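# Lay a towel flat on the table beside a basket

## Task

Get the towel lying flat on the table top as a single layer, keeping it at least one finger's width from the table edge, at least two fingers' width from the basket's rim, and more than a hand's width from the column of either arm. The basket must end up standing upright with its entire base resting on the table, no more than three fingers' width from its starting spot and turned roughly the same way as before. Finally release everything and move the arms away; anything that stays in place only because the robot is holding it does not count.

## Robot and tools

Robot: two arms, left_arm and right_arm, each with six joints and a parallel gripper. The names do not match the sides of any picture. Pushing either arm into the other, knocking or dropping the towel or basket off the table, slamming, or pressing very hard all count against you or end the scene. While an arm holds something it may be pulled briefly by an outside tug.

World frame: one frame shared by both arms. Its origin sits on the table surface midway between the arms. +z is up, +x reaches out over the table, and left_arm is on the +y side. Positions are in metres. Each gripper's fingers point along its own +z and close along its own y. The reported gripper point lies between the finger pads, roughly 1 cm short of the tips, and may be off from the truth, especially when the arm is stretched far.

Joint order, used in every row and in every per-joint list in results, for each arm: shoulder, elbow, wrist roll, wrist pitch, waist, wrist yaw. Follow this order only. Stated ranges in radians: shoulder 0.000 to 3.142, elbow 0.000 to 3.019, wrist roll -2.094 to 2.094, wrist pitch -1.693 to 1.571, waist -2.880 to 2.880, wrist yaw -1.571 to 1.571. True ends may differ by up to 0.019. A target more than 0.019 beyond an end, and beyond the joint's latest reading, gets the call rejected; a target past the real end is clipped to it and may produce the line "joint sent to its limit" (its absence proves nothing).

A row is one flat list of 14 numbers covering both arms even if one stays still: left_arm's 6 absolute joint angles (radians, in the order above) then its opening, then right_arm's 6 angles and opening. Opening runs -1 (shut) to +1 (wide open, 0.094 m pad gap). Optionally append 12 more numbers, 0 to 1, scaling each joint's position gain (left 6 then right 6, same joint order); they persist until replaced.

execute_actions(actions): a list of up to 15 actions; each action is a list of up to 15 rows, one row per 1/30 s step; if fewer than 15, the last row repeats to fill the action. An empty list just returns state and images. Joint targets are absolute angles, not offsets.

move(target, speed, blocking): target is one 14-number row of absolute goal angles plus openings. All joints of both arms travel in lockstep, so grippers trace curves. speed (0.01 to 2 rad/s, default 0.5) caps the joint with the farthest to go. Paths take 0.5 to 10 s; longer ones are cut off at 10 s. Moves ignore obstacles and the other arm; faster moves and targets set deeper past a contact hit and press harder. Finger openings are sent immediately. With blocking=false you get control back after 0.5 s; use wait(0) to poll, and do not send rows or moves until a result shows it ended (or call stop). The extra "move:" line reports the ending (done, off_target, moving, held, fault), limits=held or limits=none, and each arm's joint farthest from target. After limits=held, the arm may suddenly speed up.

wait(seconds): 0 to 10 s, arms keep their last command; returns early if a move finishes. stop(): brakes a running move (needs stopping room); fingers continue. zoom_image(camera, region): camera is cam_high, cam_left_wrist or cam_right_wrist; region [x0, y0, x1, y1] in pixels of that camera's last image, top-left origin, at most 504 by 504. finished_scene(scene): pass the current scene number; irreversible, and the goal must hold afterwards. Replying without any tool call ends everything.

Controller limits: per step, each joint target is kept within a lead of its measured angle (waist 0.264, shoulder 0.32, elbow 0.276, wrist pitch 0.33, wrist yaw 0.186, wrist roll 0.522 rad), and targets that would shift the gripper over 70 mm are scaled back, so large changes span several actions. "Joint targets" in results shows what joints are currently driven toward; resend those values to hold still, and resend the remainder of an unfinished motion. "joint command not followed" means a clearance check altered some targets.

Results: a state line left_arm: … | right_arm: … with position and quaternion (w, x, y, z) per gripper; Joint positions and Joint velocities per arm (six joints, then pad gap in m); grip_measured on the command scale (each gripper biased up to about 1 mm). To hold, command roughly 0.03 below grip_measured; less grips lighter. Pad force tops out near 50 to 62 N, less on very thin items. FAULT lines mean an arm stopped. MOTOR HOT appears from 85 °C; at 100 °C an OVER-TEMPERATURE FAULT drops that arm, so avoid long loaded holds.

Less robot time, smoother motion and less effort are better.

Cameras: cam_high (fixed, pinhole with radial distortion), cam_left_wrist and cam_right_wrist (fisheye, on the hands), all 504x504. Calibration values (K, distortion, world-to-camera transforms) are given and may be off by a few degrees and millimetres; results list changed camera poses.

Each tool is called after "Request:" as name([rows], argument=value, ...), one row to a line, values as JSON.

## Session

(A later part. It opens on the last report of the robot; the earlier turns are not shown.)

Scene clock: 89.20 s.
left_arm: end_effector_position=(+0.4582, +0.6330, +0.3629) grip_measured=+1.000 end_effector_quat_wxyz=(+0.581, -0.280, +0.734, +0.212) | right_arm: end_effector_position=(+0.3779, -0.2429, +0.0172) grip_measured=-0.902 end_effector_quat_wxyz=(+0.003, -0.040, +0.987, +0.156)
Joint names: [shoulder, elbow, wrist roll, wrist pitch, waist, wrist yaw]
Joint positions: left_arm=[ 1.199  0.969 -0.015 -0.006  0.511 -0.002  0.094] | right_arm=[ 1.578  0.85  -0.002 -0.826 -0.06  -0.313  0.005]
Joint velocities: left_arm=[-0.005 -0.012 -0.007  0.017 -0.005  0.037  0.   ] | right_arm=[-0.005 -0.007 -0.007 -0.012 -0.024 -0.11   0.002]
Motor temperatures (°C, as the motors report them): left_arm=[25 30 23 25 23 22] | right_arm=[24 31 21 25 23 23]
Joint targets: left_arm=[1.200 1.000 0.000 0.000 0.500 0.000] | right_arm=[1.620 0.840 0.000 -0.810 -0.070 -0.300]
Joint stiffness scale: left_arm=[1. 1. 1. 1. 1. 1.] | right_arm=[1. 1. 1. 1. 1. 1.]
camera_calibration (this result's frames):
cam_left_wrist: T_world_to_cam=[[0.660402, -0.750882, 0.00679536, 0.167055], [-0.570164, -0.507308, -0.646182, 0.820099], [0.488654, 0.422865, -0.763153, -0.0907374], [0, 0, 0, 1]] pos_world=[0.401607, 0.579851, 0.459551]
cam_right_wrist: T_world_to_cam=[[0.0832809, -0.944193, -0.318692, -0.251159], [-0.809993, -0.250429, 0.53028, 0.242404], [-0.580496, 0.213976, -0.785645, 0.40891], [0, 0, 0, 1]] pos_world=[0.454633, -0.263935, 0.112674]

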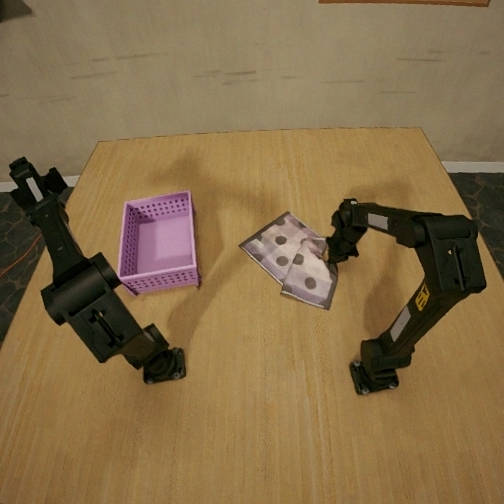

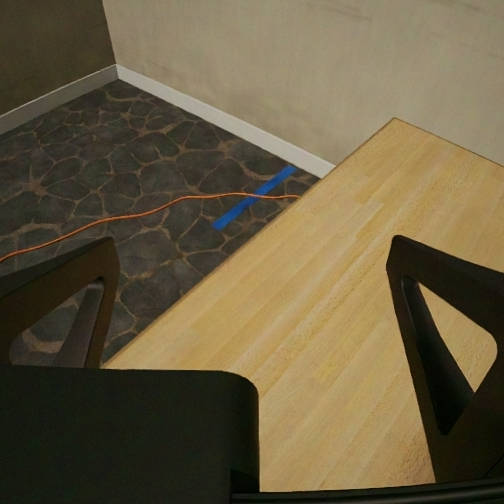

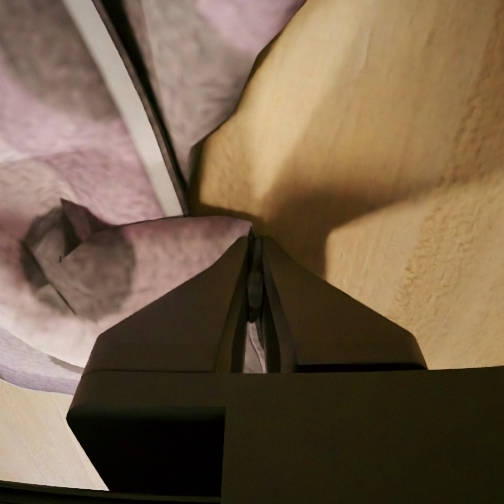

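Got it.

Request:
move(target=[1.2,1.0,0,0,0.5,0,1,1.5,1.05,0,-1.1,-0.15,-0.3,-1], speed=0.3)

Request:
move(target=[1.2,1.0,0,0,0.5,0,1,1.8,1.32,0.4,-1.08,-0.6,-0.1,-1], speed=0.3)

Scene clock: 93.23 s.
left_arm: end_effector_position=(+0.4582, +0.6330, +0.3629) grip_measured=+1.000 end_effector_quat_wxyz=(+0.581, -0.280, +0.734, +0.212) | right_arm: end_effector_position=(+0.3985, -0.2730, +0.0891) grip_measured=-0.903 end_effector_quat_wxyz=(-0.013, +0.001, +0.988, +0.152)
Joint names: [shoulder, elbow, wrist roll, wrist pitch, waist, wrist yaw]
Joint positions: left_arm=[ 1.199  0.969 -0.015 -0.006  0.511 -0.002  0.094] | right_arm=[ 1.517  1.011 -0.002 -1.091 -0.136 -0.305  0.005]
Joint velocities: left_arm=[-0.015 -0.002  0.066 -0.012  0.005  0.051  0.   ] | right_arm=[-0.005 -0.007 -0.022  0.002 -0.005 -0.007  0.   ]
Motor temperatures (°C, as the motors report them): left_arm=[25 30 23 25 23 22] | right_arm=[24 31 21 25 23 23]
Joint targets: left_arm=[1.200 1.000 -0.000 -0.000 0.500 -0.000] | right_arm=[1.500 1.050 -0.000 -1.100 -0.150 -0.300]
Joint stiffness scale: left_arm=[1. 1. 1. 1. 1. 1.] | right_arm=[1. 1. 1. 1. 1. 1.]
move: off_target (left_arm, right_arm); limits=none; left_arm: farthest joint: the elbow, 0.031 radians from its target (0.031 radians at the start); right_arm: farthest joint: the elbow, 0.039 radians from its target (0.200 radians at the start)
camera_calibration (this result's frames):
cam_left_wrist: T_world_to_cam=[[0.660402, -0.750882, 0.00679536, 0.167055], [-0.570164, -0.507308, -0.646182, 0.820099], [0.488654, 0.422865, -0.763153, -0.0907374], [0, 0, 0, 1]] pos_world=[0.401607, 0.579851, 0.459551]
cam_right_wrist: T_world_to_cam=[[-0.00220955, -0.950566, -0.310515, -0.226863], [-0.80278, -0.183466, 0.567348, 0.225552], [-0.596271, 0.250529, -0.76269, 0.498118], [0, 0, 0, 1]] pos_world=[0.477581, -0.29906, 0.1815]

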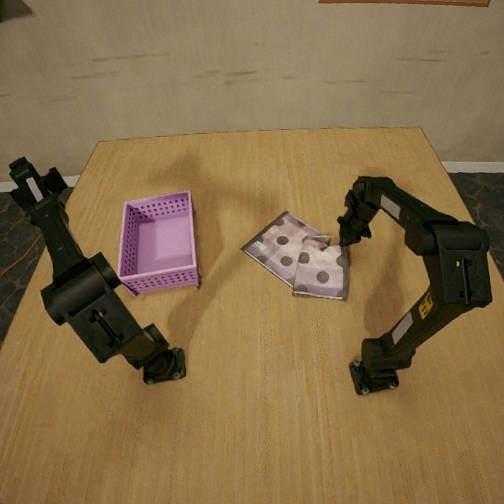

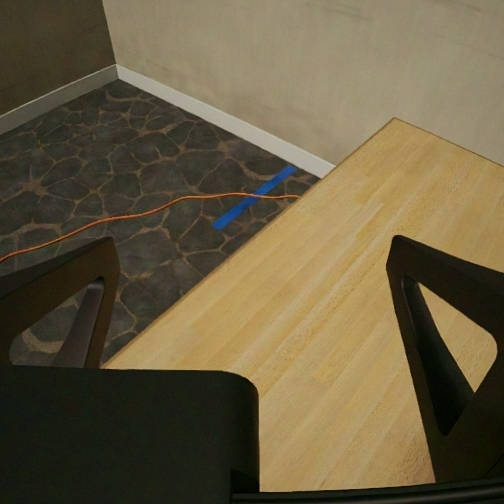

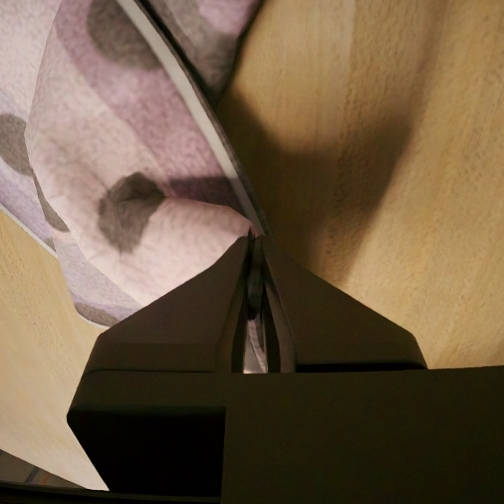

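Scene clock: 95.43 s.
left_arm: end_effector_position=(+0.4582, +0.6330, +0.3629) grip_measured=+1.000 end_effector_quat_wxyz=(+0.581, -0.280, +0.734, +0.212) | right_arm: end_effector_position=(+0.4537, -0.5295, +0.0569) grip_measured=-0.903 end_effector_quat_wxyz=(-0.010, +0.412, +0.910, +0.052)
Joint names: [shoulder, elbow, wrist roll, wrist pitch, waist, wrist yaw]
Joint positions: left_arm=[ 1.199  0.969 -0.015 -0.006  0.511 -0.002  0.094] | right_arm=[ 1.782  1.277  0.389 -1.089 -0.598 -0.103  0.005]
Joint velocities: left_arm=[ 0.005 -0.007 -0.081 -0.022 -0.015  0.007  0.   ] | right_arm=[-0.005  0.007  0.095  0.017 -0.005 -0.022 -0.   ]
Motor temperatures (°C, as the motors report them): left_arm=[25 30 23 25 23 22] | right_arm=[24 31 21 25 23 23]
Joint targets: left_arm=[1.200 1.000 0.000 0.000 0.500 -0.000] | right_arm=[1.800 1.320 0.400 -1.080 -0.600 -0.100]
Joint stiffness scale: left_arm=[1. 1. 1. 1. 1. 1.] | right_arm=[1. 1. 1. 1. 1. 1.]
move: off_target (left_arm, right_arm); limits=none; left_arm: farthest joint: the elbow, 0.031 radians from its target (0.031 radians at the start); right_arm: farthest joint: the elbow, 0.043 radians from its target (0.309 radians at the start)
camera_calibration (this result's frames):
cam_left_wrist: T_world_to_cam=[[0.660402, -0.750882, 0.00679536, 0.167055], [-0.570164, -0.507308, -0.646182, 0.820099], [0.488654, 0.422865, -0.763153, -0.0907374], [0, 0, 0, 1]] pos_world=[0.401607, 0.579851, 0.459551]
cam_right_wrist: T_world_to_cam=[[-0.74785, -0.656562, -0.0982211, 0.00132951], [-0.561635, 0.546835, 0.620917, 0.515292], [-0.35396, 0.519517, -0.777698, 0.604045], [0, 0, 0, 1]] pos_world=[0.504208, -0.594718, 0.149942]

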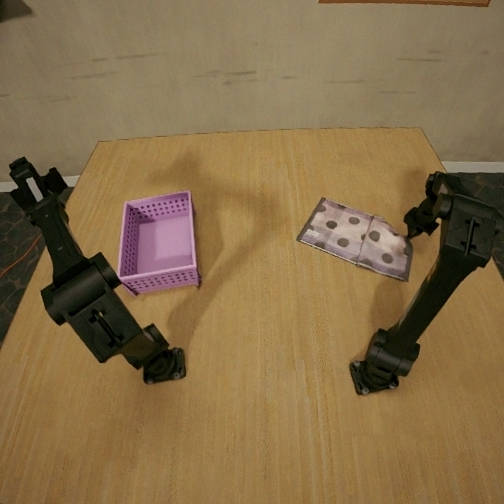

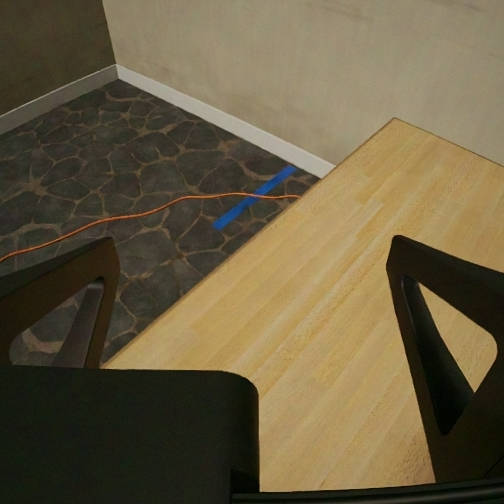

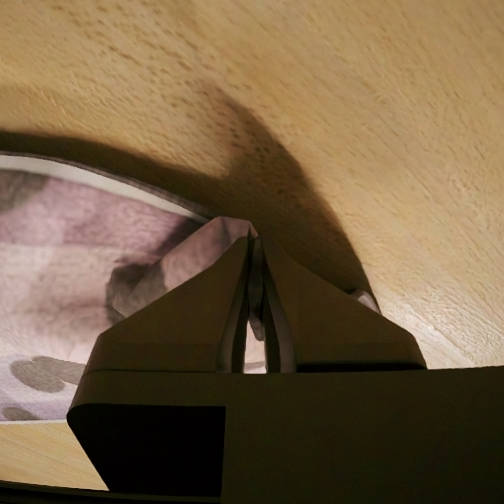

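Request:
move(target=[1.3,1.3,0,-0.5,-0.93,0,-1,1.83,1.3,-0.4,-1.06,-0.6,-0.1,-1], speed=0.6)

Request:
move(target=[2.11,1.75,0,-0.6,-0.93,0,-1,1.83,1.3,-0.4,-1.06,-0.6,-0.1,-1], speed=0.5)

Scene clock: 102.93 s.
left_arm: end_effector_position=(+0.4617, -0.1157, +0.3664) grip_measured=-0.994 end_effector_quat_wxyz=(+0.457, +0.306, +0.816, -0.179) | right_arm: end_effector_position=(+0.4560, -0.5307, +0.0448) grip_measured=-0.903 end_effector_quat_wxyz=(+0.008, +0.036, +0.998, +0.053)
Joint names: [shoulder, elbow, wrist roll, wrist pitch, waist, wrist yaw]
Joint positions: left_arm=[ 1.289  1.239 -0.014 -0.495 -0.934  0.     0.   ] | right_arm=[ 1.807  1.277 -0.389 -1.07  -0.598 -0.103  0.005]
Joint velocities: left_arm=[ 0.005 -0.002 -0.007  0.002 -0.005 -0.007 -0.001] | right_arm=[ 0.005 -0.022  0.037  0.002 -0.015 -0.007  0.   ]
Motor temperatures (°C, as the motors report them): left_arm=[25 31 23 25 23 22] | right_arm=[24 31 21 25 23 23]
Joint targets: left_arm=[1.300 1.300 -0.000 -0.500 -0.930 -0.000] | right_arm=[1.830 1.300 -0.400 -1.060 -0.600 -0.100]
Joint stiffness scale: left_arm=[1. 1. 1. 1. 1. 1.] | right_arm=[1. 1. 1. 1. 1. 1.]
move: off_target (left_arm, right_arm); limits=none; left_arm: farthest joint: the elbow, 0.061 radians from its target (0.331 radians at the start); right_arm: farthest joint: the shoulder, 0.023 radians from its target (0.048 radians at the start)
camera_calibration (this result's frames):
cam_left_wrist: T_world_to_cam=[[-0.662118, -0.749388, 0.00417162, 0.214181], [-0.692933, 0.610099, -0.384218, 0.534527], [0.285383, -0.257288, -0.923233, 0.300633], [0, 0, 0, 1]] pos_world=[0.426409, -0.0882602, 0.482036]
cam_right_wrist: T_world_to_cam=[[-0.0681694, -0.990699, -0.117764, -0.485246], [-0.827406, -0.00981391, 0.561518, 0.353165], [-0.557451, 0.135717, -0.819042, 0.487011], [0, 0, 0, 1]] pos_world=[0.530617, -0.543362, 0.143429]

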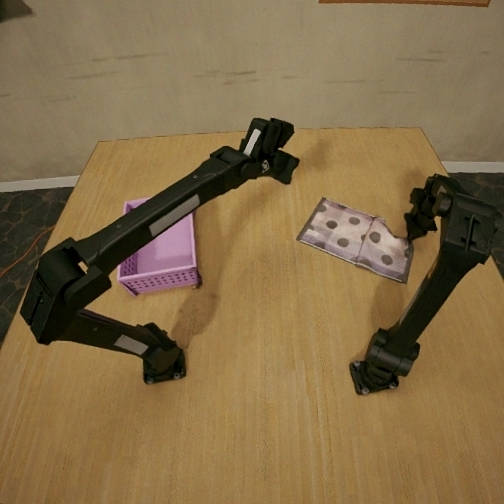

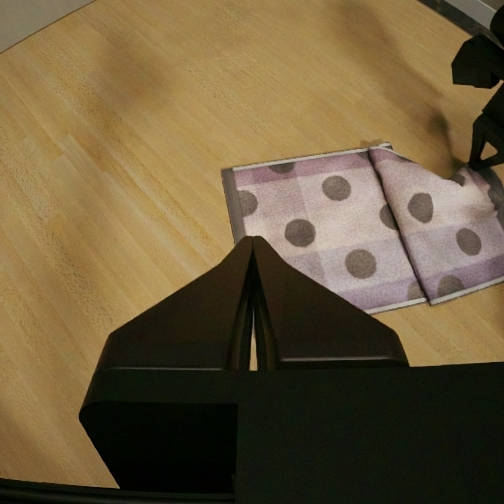

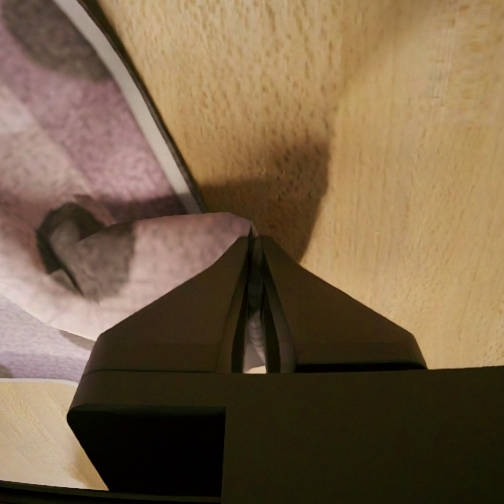

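Scene clock: 105.20 s.
left_arm: end_effector_position=(+0.5961, -0.2366, +0.0516) grip_measured=-0.994 end_effector_quat_wxyz=(+0.253, +0.338, +0.901, -0.099) | right_arm: end_effector_position=(+0.4560, -0.5307, +0.0448) grip_measured=-0.903 end_effector_quat_wxyz=(+0.008, +0.036, +0.998, +0.053)
Joint names: [shoulder, elbow, wrist roll, wrist pitch, waist, wrist yaw]
Joint positions: left_arm=[ 2.12   1.696 -0.014 -0.597 -0.934  0.     0.   ] | right_arm=[ 1.807  1.277 -0.39  -1.07  -0.598 -0.103  0.005]
Joint velocities: left_arm=[-0.015 -0.017 -0.168 -0.002 -0.005 -0.037  0.   ] | right_arm=[-0.015 -0.012 -0.066  0.002 -0.005  0.022  0.   ]
Motor temperatures (°C, as the motors report them): left_arm=[25 31 23 25 23 22] | right_arm=[25 31 21 25 23 23]
Joint targets: left_arm=[2.110 1.750 -0.000 -0.600 -0.930 0.000] | right_arm=[1.830 1.300 -0.400 -1.060 -0.600 -0.100]
Joint stiffness scale: left_arm=[1. 1. 1. 1. 1. 1.] | right_arm=[1. 1. 1. 1. 1. 1.]
move: off_target (left_arm, right_arm); limits=none; left_arm: farthest joint: the elbow, 0.054 radians from its target (0.511 radians at the start); right_arm: farthest joint: the shoulder, 0.023 radians from its target (0.023 radians at the start)
camera_calibration (this result's frames):
cam_left_wrist: T_world_to_cam=[[-0.661385, -0.750047, -0.0000982901, 0.213616], [-0.74762, 0.659234, 0.0804678, 0.600724], [-0.0602898, 0.0532937, -0.996757, 0.223904], [0, 0, 0, 1]] pos_world=[0.603895, -0.247728, 0.17486]
cam_right_wrist: T_world_to_cam=[[-0.0674084, -0.990752, -0.117754, -0.485621], [-0.827444, -0.0104331, 0.561452, 0.352857], [-0.557488, 0.135282, -0.819089, 0.486799], [0, 0, 0, 1]] pos_world=[0.530619, -0.543304, 0.143436]

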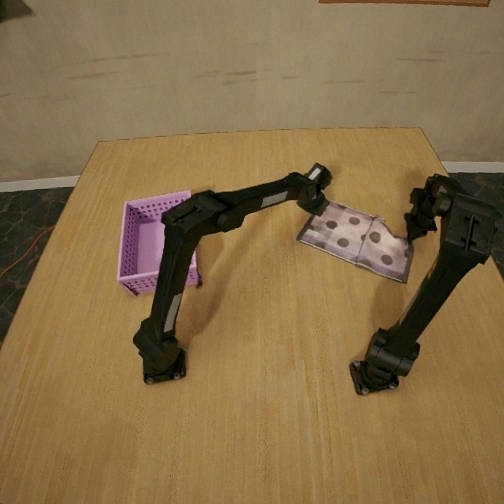

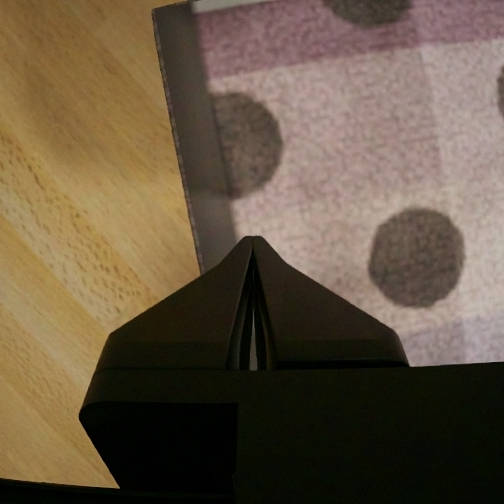

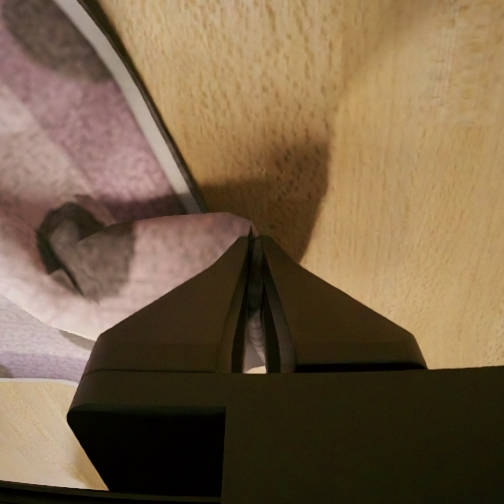

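Request:
move(target=[2.19,1.75,0,-0.6,-0.93,0,-1,1.83,1.3,-0.4,-1.06,-0.6,-0.1,-1], speed=0.15)

Request:
move(target=[2.16,1.69,0,-0.58,-0.79,0,-1,1.83,1.3,-0.4,-1.06,-0.6,-0.1,-1], speed=0.1)

Scene clock: 109.20 s.
left_arm: end_effector_position=(+0.5983, -0.2385, +0.0301) grip_measured=-0.994 end_effector_quat_wxyz=(+0.243, +0.339, +0.904, -0.095) | right_arm: end_effector_position=(+0.4560, -0.5307, +0.0448) grip_measured=-0.903 end_effector_quat_wxyz=(+0.008, +0.036, +0.998, +0.053)
Joint names: [shoulder, elbow, wrist roll, wrist pitch, waist, wrist yaw]
Joint positions: left_arm=[ 2.16   1.714 -0.014 -0.596 -0.934  0.     0.   ] | right_arm=[ 1.807  1.277 -0.39  -1.07  -0.598 -0.103  0.005]
Joint velocities: left_arm=[-0.005 -0.017  0.022  0.007 -0.005  0.037 -0.001] | right_arm=[ 0.005 -0.002  0.007  0.002 -0.005 -0.11  -0.   ]
Motor temperatures (°C, as the motors report them): left_arm=[26 31 23 25 23 22] | right_arm=[25 31 21 25 23 23]
Joint targets: left_arm=[2.190 1.750 0.000 -0.600 -0.930 0.000] | right_arm=[1.830 1.300 -0.400 -1.060 -0.600 -0.100]
Joint stiffness scale: left_arm=[1. 1. 1. 1. 1. 1.] | right_arm=[1. 1. 1. 1. 1. 1.]
move: off_target (left_arm, right_arm); limits=none; left_arm: farthest joint: the elbow, 0.036 radians from its target (0.054 radians at the start); right_arm: farthest joint: the shoulder, 0.023 radians from its target (0.023 radians at the start)
camera_calibration (this result's frames):
cam_left_wrist: T_world_to_cam=[[-0.661388, -0.750044, -0.000307873, 0.213596], [-0.746085, 0.657855, 0.102879, 0.603441], [-0.0769609, 0.0682724, -0.994694, 0.216226], [0, 0, 0, 1]] pos_world=[0.608129, -0.251533, 0.153064]
cam_right_wrist: T_world_to_cam=[[-0.0674084, -0.990752, -0.117754, -0.485621], [-0.827444, -0.0104331, 0.561452, 0.352857], [-0.557488, 0.135282, -0.819089, 0.486799], [0, 0, 0, 1]] pos_world=[0.530619, -0.543304, 0.143436]

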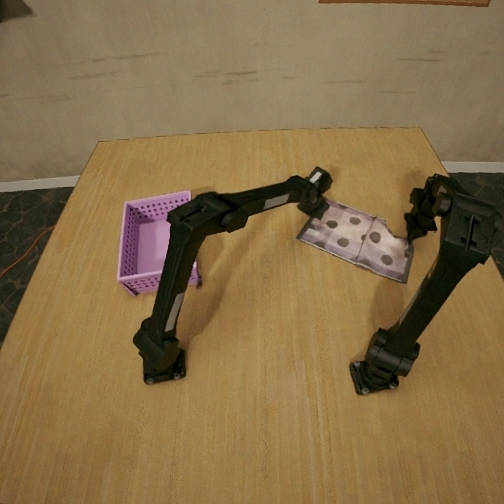

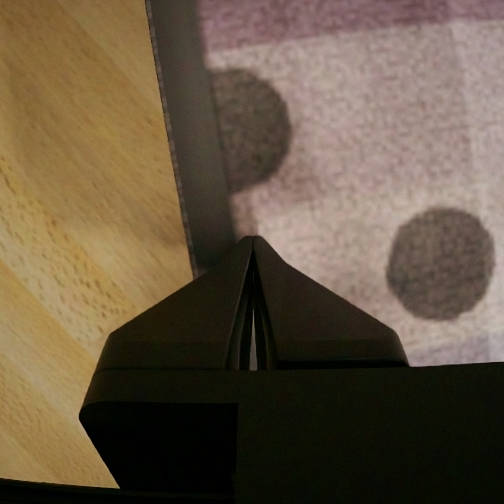

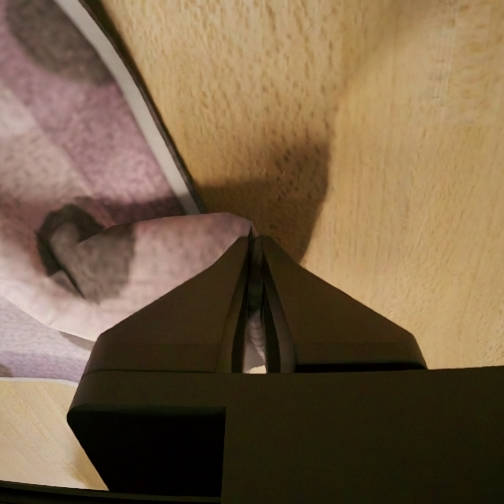

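Scene clock: 111.03 s.
left_arm: end_effector_position=(+0.6584, -0.1622, +0.0293) grip_measured=-0.994 end_effector_quat_wxyz=(+0.252, +0.280, +0.923, -0.081) | right_arm: end_effector_position=(+0.4560, -0.5307, +0.0448) grip_measured=-0.903 end_effector_quat_wxyz=(+0.008, +0.036, +0.998, +0.053)
Joint names: [shoulder, elbow, wrist roll, wrist pitch, waist, wrist yaw]
Joint positions: left_arm=[ 2.158  1.705 -0.014 -0.583 -0.805  0.001  0.   ] | right_arm=[ 1.807  1.277 -0.39  -1.07  -0.598 -0.103  0.005]
Joint velocities: left_arm=[-0.005 -0.012  0.037 -0.007 -0.005 -0.095 -0.   ] | right_arm=[-0.005 -0.002  0.081 -0.012 -0.005 -0.007  0.001]
Motor temperatures (°C, as the motors report them): left_arm=[26 31 23 25 23 22] | right_arm=[25 31 21 25 23 23]
Joint targets: left_arm=[2.160 1.690 -0.000 -0.580 -0.790 0.000] | right_arm=[1.830 1.300 -0.400 -1.060 -0.600 -0.100]
Joint stiffness scale: left_arm=[1. 1. 1. 1. 1. 1.] | right_arm=[1. 1. 1. 1. 1. 1.]
move: off_target (right_arm); limits=none; left_arm: farthest joint: the waist, 0.015 radians from its target (0.144 radians at the start); right_arm: farthest joint: the shoulder, 0.023 radians from its target (0.023 radians at the start)
camera_calibration (this result's frames):
cam_left_wrist: T_world_to_cam=[[-0.560254, -0.828321, 0.000740511, 0.231201], [-0.824451, 0.557722, 0.0960553, 0.633704], [-0.0799775, 0.0532048, -0.995376, 0.214339], [0, 0, 0, 1]] pos_world=[0.669131, -0.173326, 0.152307]
cam_right_wrist: T_world_to_cam=[[-0.0670279, -0.990779, -0.117749, -0.485809], [-0.827462, -0.0107427, 0.561418, 0.352702], [-0.557506, 0.135064, -0.819112, 0.486693], [0, 0, 0, 1]] pos_world=[0.530619, -0.543275, 0.143439]

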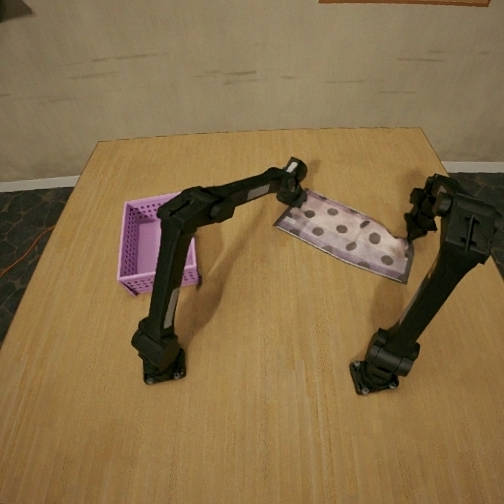

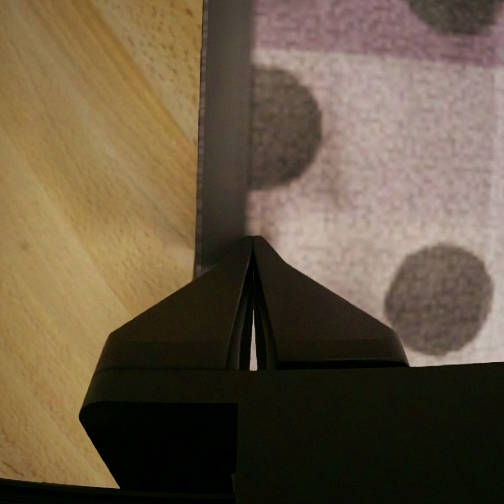

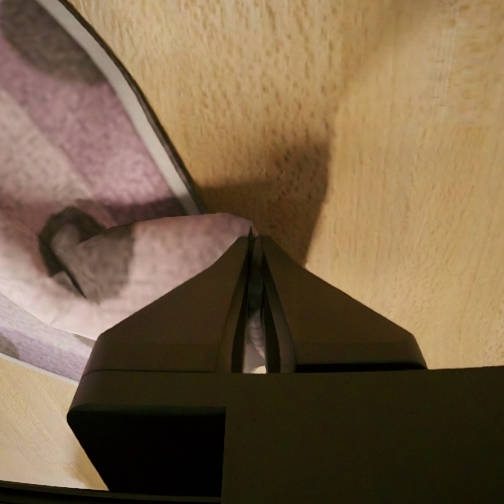

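A bit more, then release right at height so the tucked corner may spring out.

Request:
move(target=[2.15,1.65,0,-0.56,-0.71,0,-1,1.8,1.33,-0.4,-1.06,-0.6,-0.1,-1], speed=0.1)

Request:
move(target=[2.15,1.65,0,-0.56,-0.71,0,-1,1.8,1.33,-0.4,-1.06,-0.6,-0.1,0])

Request:
move(target=[1.9,1.65,0,-0.56,-0.71,0,-1,1.5,1.3,0,-1.4,-0.65,-0.3,0])

Scene clock: 115.37 s.
left_arm: end_effector_position=(+0.6801, -0.1130, +0.0256) grip_measured=-0.994 end_effector_quat_wxyz=(+0.254, +0.247, +0.932, -0.074) | right_arm: end_effector_position=(+0.4599, -0.5326, +0.0480) grip_measured=-0.904 end_effector_quat_wxyz=(+0.012, +0.036, +0.998, +0.051)
Joint names: [shoulder, elbow, wrist roll, wrist pitch, waist, wrist yaw]
Joint positions: left_arm=[ 2.143  1.667 -0.014 -0.561 -0.733  0.006  0.   ] | right_arm=[ 1.807  1.286 -0.39  -1.07  -0.598 -0.103  0.005]
Joint velocities: left_arm=[-0.015 -0.022  0.051  0.012 -0.005  0.037 -0.001] | right_arm=[ 0.005 -0.002  0.037 -0.002  0.005 -0.007  0.001]
Motor temperatures (°C, as the motors report them): left_arm=[27 30 23 25 23 22] | right_arm=[25 32 21 25 23 23]
Joint targets: left_arm=[2.150 1.650 0.000 -0.560 -0.710 -0.000] | right_arm=[1.800 1.330 -0.400 -1.060 -0.600 -0.100]
Joint stiffness scale: left_arm=[1. 1. 1. 1. 1. 1.] | right_arm=[1. 1. 1. 1. 1. 1.]
move: off_target (left_arm, right_arm); limits=none; left_arm: farthest joint: the waist, 0.023 radians from its target (0.095 radians at the start); right_arm: farthest joint: the elbow, 0.044 radians from its target (0.053 radians at the start)
camera_calibration (this result's frames):
cam_left_wrist: T_world_to_cam=[[-0.501473, -0.86516, 0.00467592, 0.239923], [-0.860909, 0.49953, 0.0964636, 0.642754], [-0.0857922, 0.0443484, -0.995326, 0.212732], [0, 0, 0, 1]] pos_world=[0.691919, -0.122937, 0.148613]
cam_right_wrist: T_world_to_cam=[[-0.0659984, -0.991289, -0.113973, -0.488003], [-0.832418, -0.00828464, 0.554086, 0.358025], [-0.550203, 0.131442, -0.824621, 0.486727], [0, 0, 0, 1]] pos_world=[0.533618, -0.544762, 0.147369]

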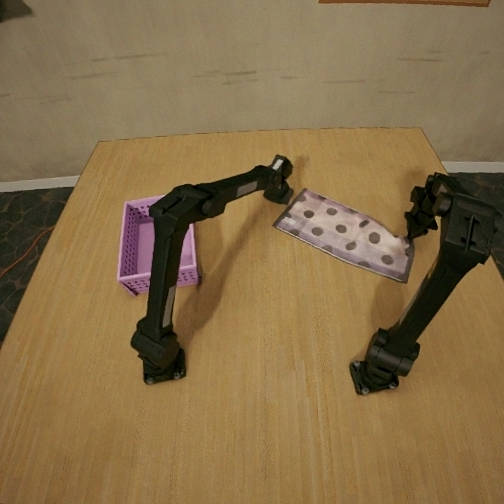

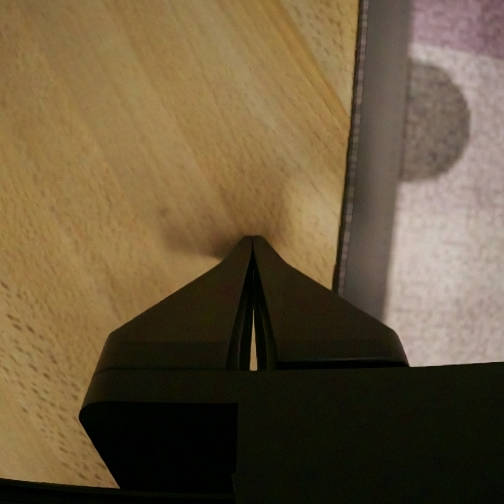

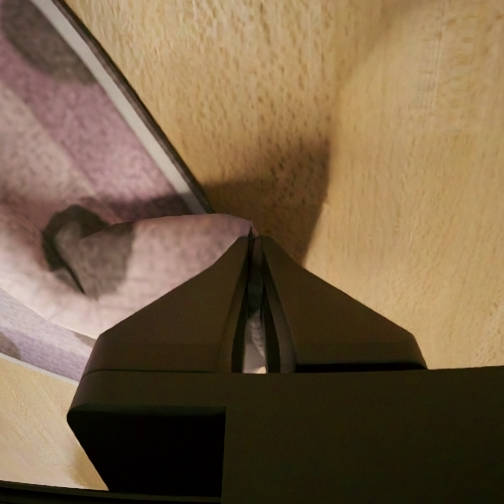

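Scene clock: 116.07 s.
left_arm: end_effector_position=(+0.6801, -0.1131, +0.0259) grip_measured=-0.994 end_effector_quat_wxyz=(+0.254, +0.248, +0.932, -0.074) | right_arm: end_effector_position=(+0.4599, -0.5326, +0.0480) grip_measured=-0.002 end_effector_quat_wxyz=(+0.012, +0.036, +0.998, +0.051)
Joint names: [shoulder, elbow, wrist roll, wrist pitch, waist, wrist yaw]
Joint positions: left_arm=[ 2.143  1.667 -0.014 -0.561 -0.733  0.006  0.   ] | right_arm=[ 1.807  1.286 -0.39  -1.07  -0.598 -0.103  0.047]
Joint velocities: left_arm=[-0.015 -0.022 -0.007  0.007 -0.015 -0.022  0.001] | right_arm=[-0.005  0.002 -0.022  0.002 -0.015 -0.037 -0.001]
Motor temperatures (°C, as the motors report them): left_arm=[27 30 23 25 23 22] | right_arm=[25 32 21 25 23 23]
Joint targets: left_arm=[2.150 1.650 -0.000 -0.560 -0.710 0.000] | right_arm=[1.800 1.330 -0.400 -1.060 -0.600 -0.100]
Joint stiffness scale: left_arm=[1. 1. 1. 1. 1. 1.] | right_arm=[1. 1. 1. 1. 1. 1.]
move: off_target (left_arm, right_arm); limits=none; left_arm: farthest joint: the waist, 0.023 radians from its target (0.023 radians at the start); right_arm: farthest joint: the elbow, 0.044 radians from its target (0.044 radians at the start)
camera_calibration (this result's frames):
cam_left_wrist: T_world_to_cam=[[-0.501642, -0.865061, 0.00500652, 0.239974], [-0.860827, 0.499744, 0.0960858, 0.642745], [-0.085622, 0.043891, -0.99536, 0.212845], [0, 0, 0, 1]] pos_world=[0.691898, -0.122958, 0.148897]
cam_right_wrist: T_world_to_cam=[[-0.0659984, -0.991289, -0.113973, -0.488003], [-0.832418, -0.00828464, 0.554086, 0.358025], [-0.550203, 0.131442, -0.824621, 0.486727], [0, 0, 0, 1]] pos_world=[0.533618, -0.544762, 0.147369]

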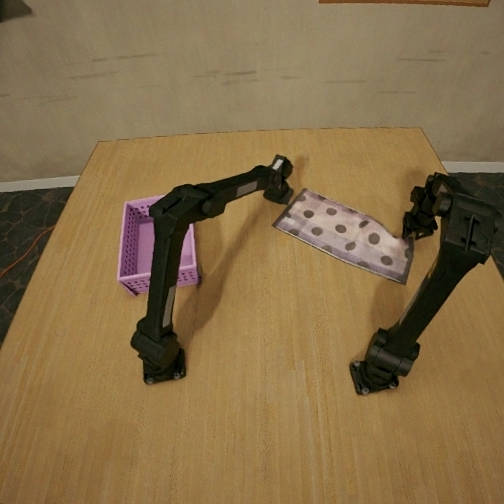

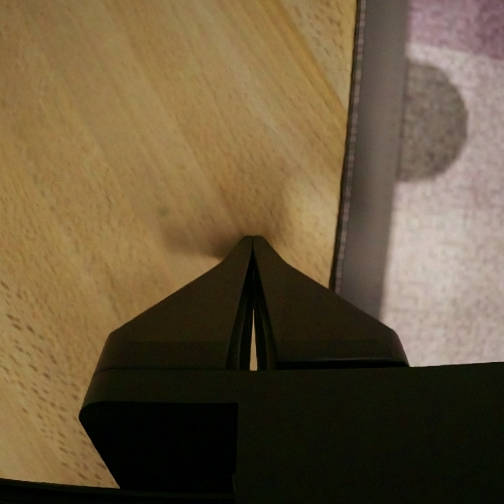

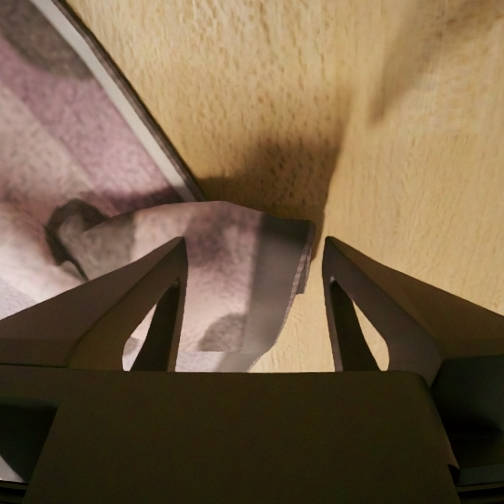

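Scene clock: 117.63 s.
left_arm: end_effector_position=(+0.6827, -0.1051, +0.1893) grip_measured=-0.994 end_effector_quat_wxyz=(+0.354, +0.234, +0.900, -0.098) | right_arm: end_effector_position=(+0.4004, -0.4849, +0.1901) grip_measured=-0.001 end_effector_quat_wxyz=(+0.016, +0.242, +0.959, +0.148)
Joint names: [shoulder, elbow, wrist roll, wrist pitch, waist, wrist yaw]
Joint positions: left_arm=[ 1.903  1.646 -0.014 -0.561 -0.723  0.002  0.   ] | right_arm=[ 1.506  1.283 -0.01  -1.391 -0.635 -0.295  0.047]
Joint velocities: left_arm=[ 0.005 -0.017 -0.007 -0.007 -0.005 -0.037 -0.   ] | right_arm=[-0.015 -0.002 -0.022 -0.007 -0.005  0.037 -0.   ]
Motor temperatures (°C, as the motors report them): left_arm=[27 30 23 25 23 22] | right_arm=[25 32 21 25 23 23]
Joint targets: left_arm=[1.900 1.650 0.000 -0.560 -0.710 -0.000] | right_arm=[1.500 1.300 -0.000 -1.400 -0.650 -0.300]
Joint stiffness scale: left_arm=[1. 1. 1. 1. 1. 1.] | right_arm=[1. 1. 1. 1. 1. 1.]
move: done; limits=none; left_arm: farthest joint: the wrist roll, 0.014 radians from its target (0.014 radians at the start); right_arm: farthest joint: the elbow, 0.017 radians from its target (0.014 radians at the start)
camera_calibration (this result's frames):
cam_left_wrist: T_world_to_cam=[[-0.491386, -0.870937, 0.00288436, 0.240145], [-0.86472, 0.487478, -0.12093, 0.667732], [0.103917, -0.0619176, -0.992657, 0.234383], [0, 0, 0, 1]] pos_world=[0.671049, -0.101841, 0.312719]
cam_right_wrist: T_world_to_cam=[[-0.455194, -0.837595, -0.302048, -0.162361], [-0.784494, 0.216821, 0.580997, 0.315048], [-0.42115, 0.501421, -0.755784, 0.679574], [0, 0, 0, 1]] pos_world=[0.45945, -0.545054, 0.281529]

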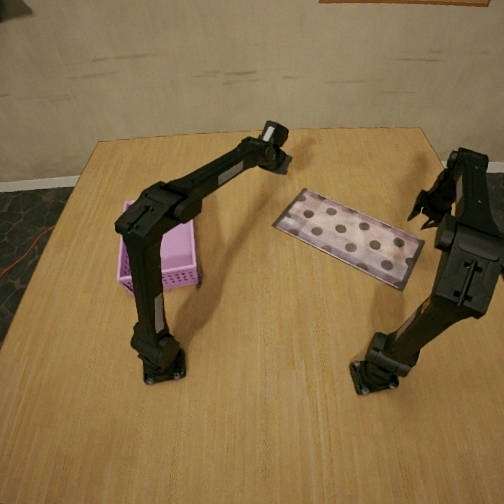

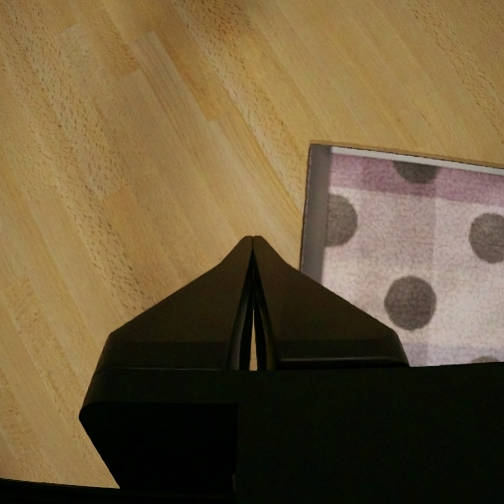

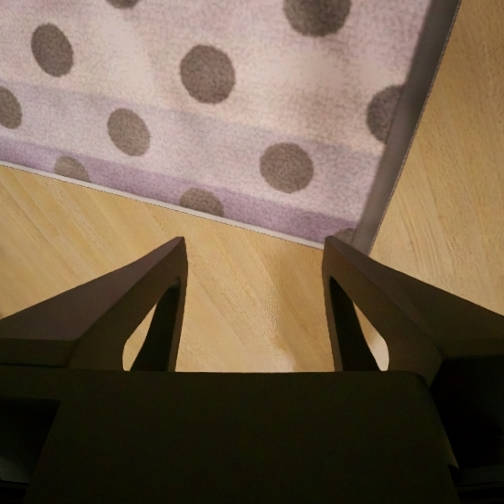

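Flat. Move clear.

Request:
move(target=[1.2,1.2,0,-0.56,-0.3,0,-1,1.0,1.0,0,-1.4,-0.65,0,0], speed=1)

Request:
zoom_image(camera="cam_high", region=[260, 160, 460, 320])

Scene clock: 122.07 s.
left_arm: end_effector_position=(+0.5706, +0.2206, +0.3707) grip_measured=-0.994 end_effector_quat_wxyz=(+0.478, +0.032, +0.877, -0.024) | right_arm: end_effector_position=(+0.2643, -0.4670, +0.2423) grip_measured=-0.001 end_effector_quat_wxyz=(+0.084, +0.241, +0.967, -0.019)
Joint names: [shoulder, elbow, wrist roll, wrist pitch, waist, wrist yaw]
Joint positions: left_arm=[ 1.202  1.191 -0.014 -0.561 -0.289 -0.001  0.   ] | right_arm=[ 1.001  0.997 -0.01  -1.395 -0.635 -0.005  0.047]
Joint velocities: left_arm=[ 0.005 -0.017 -0.037  0.012 -0.005  0.022  0.   ] | right_arm=[-0.005  0.002  0.081 -0.022 -0.005  0.022  0.   ]
Motor temperatures (°C, as the motors report them): left_arm=[27 30 23 25 23 22] | right_arm=[25 32 21 25 23 23]
Joint targets: left_arm=[1.200 1.200 -0.000 -0.560 -0.300 0.000] | right_arm=[1.000 1.000 -0.000 -1.400 -0.650 0.000]
Joint stiffness scale: left_arm=[1. 1. 1. 1. 1. 1.] | right_arm=[1. 1. 1. 1. 1. 1.]
move: done; limits=none; left_arm: farthest joint: the wrist roll, 0.014 radians from its target (0.014 radians at the start); right_arm: farthest joint: the waist, 0.015 radians from its target (0.015 radians at the start)
camera_calibration (this result's frames):
cam_left_wrist: T_world_to_cam=[[-0.0778653, -0.996959, 0.00311825, 0.260012], [-0.930558, 0.0715561, -0.359084, 0.651578], [0.357769, -0.0308619, -0.9333, 0.272498], [0, 0, 0, 1]] pos_world=[0.529086, 0.221006, 0.487483]
cam_right_wrist: T_world_to_cam=[[-0.463872, -0.8858, -0.0134373, -0.283679], [-0.80367, 0.414383, 0.427085, 0.308748], [-0.372744, 0.208912, -0.904112, 0.539247], [0, 0, 0, 1]] pos_world=[0.317541, -0.491877, 0.351866]

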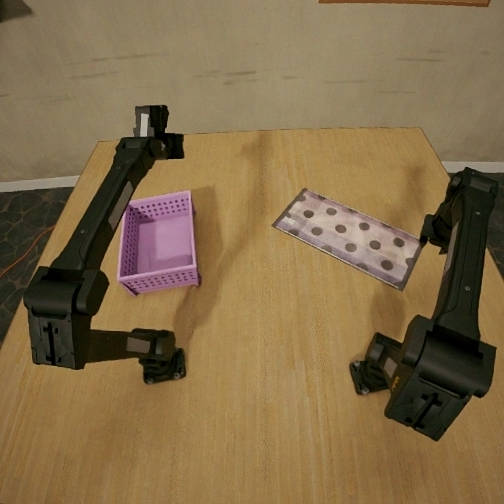

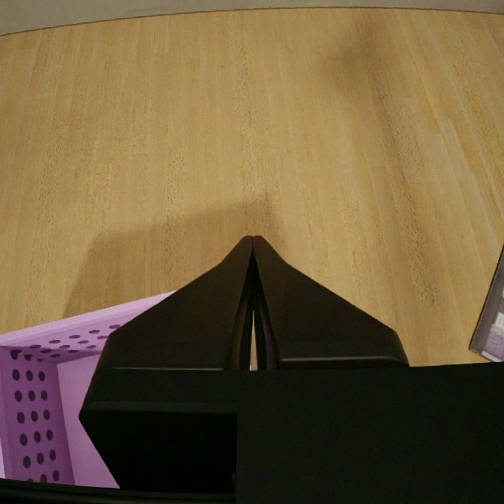

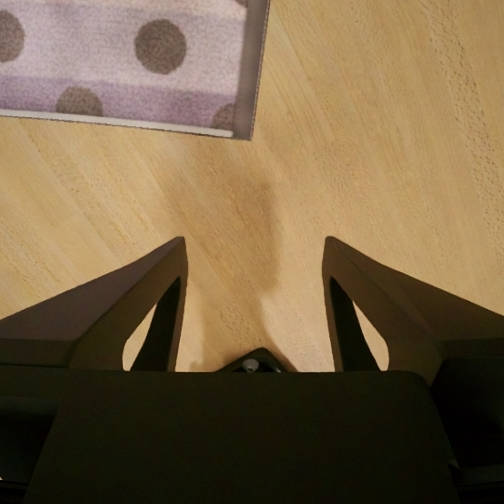

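Region (260, 160, 460, 320) of cam_high's 504x504 image, scaled by 2.520, with more detail than that image has; it fills the top 403 rows of this view, and the rest is white.

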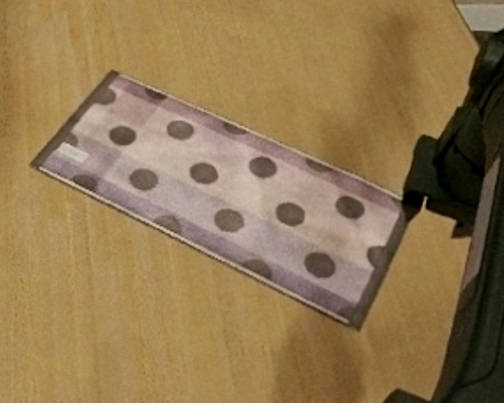

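Request:
finished_scene(scene=1)

The scene is finished: the task was done.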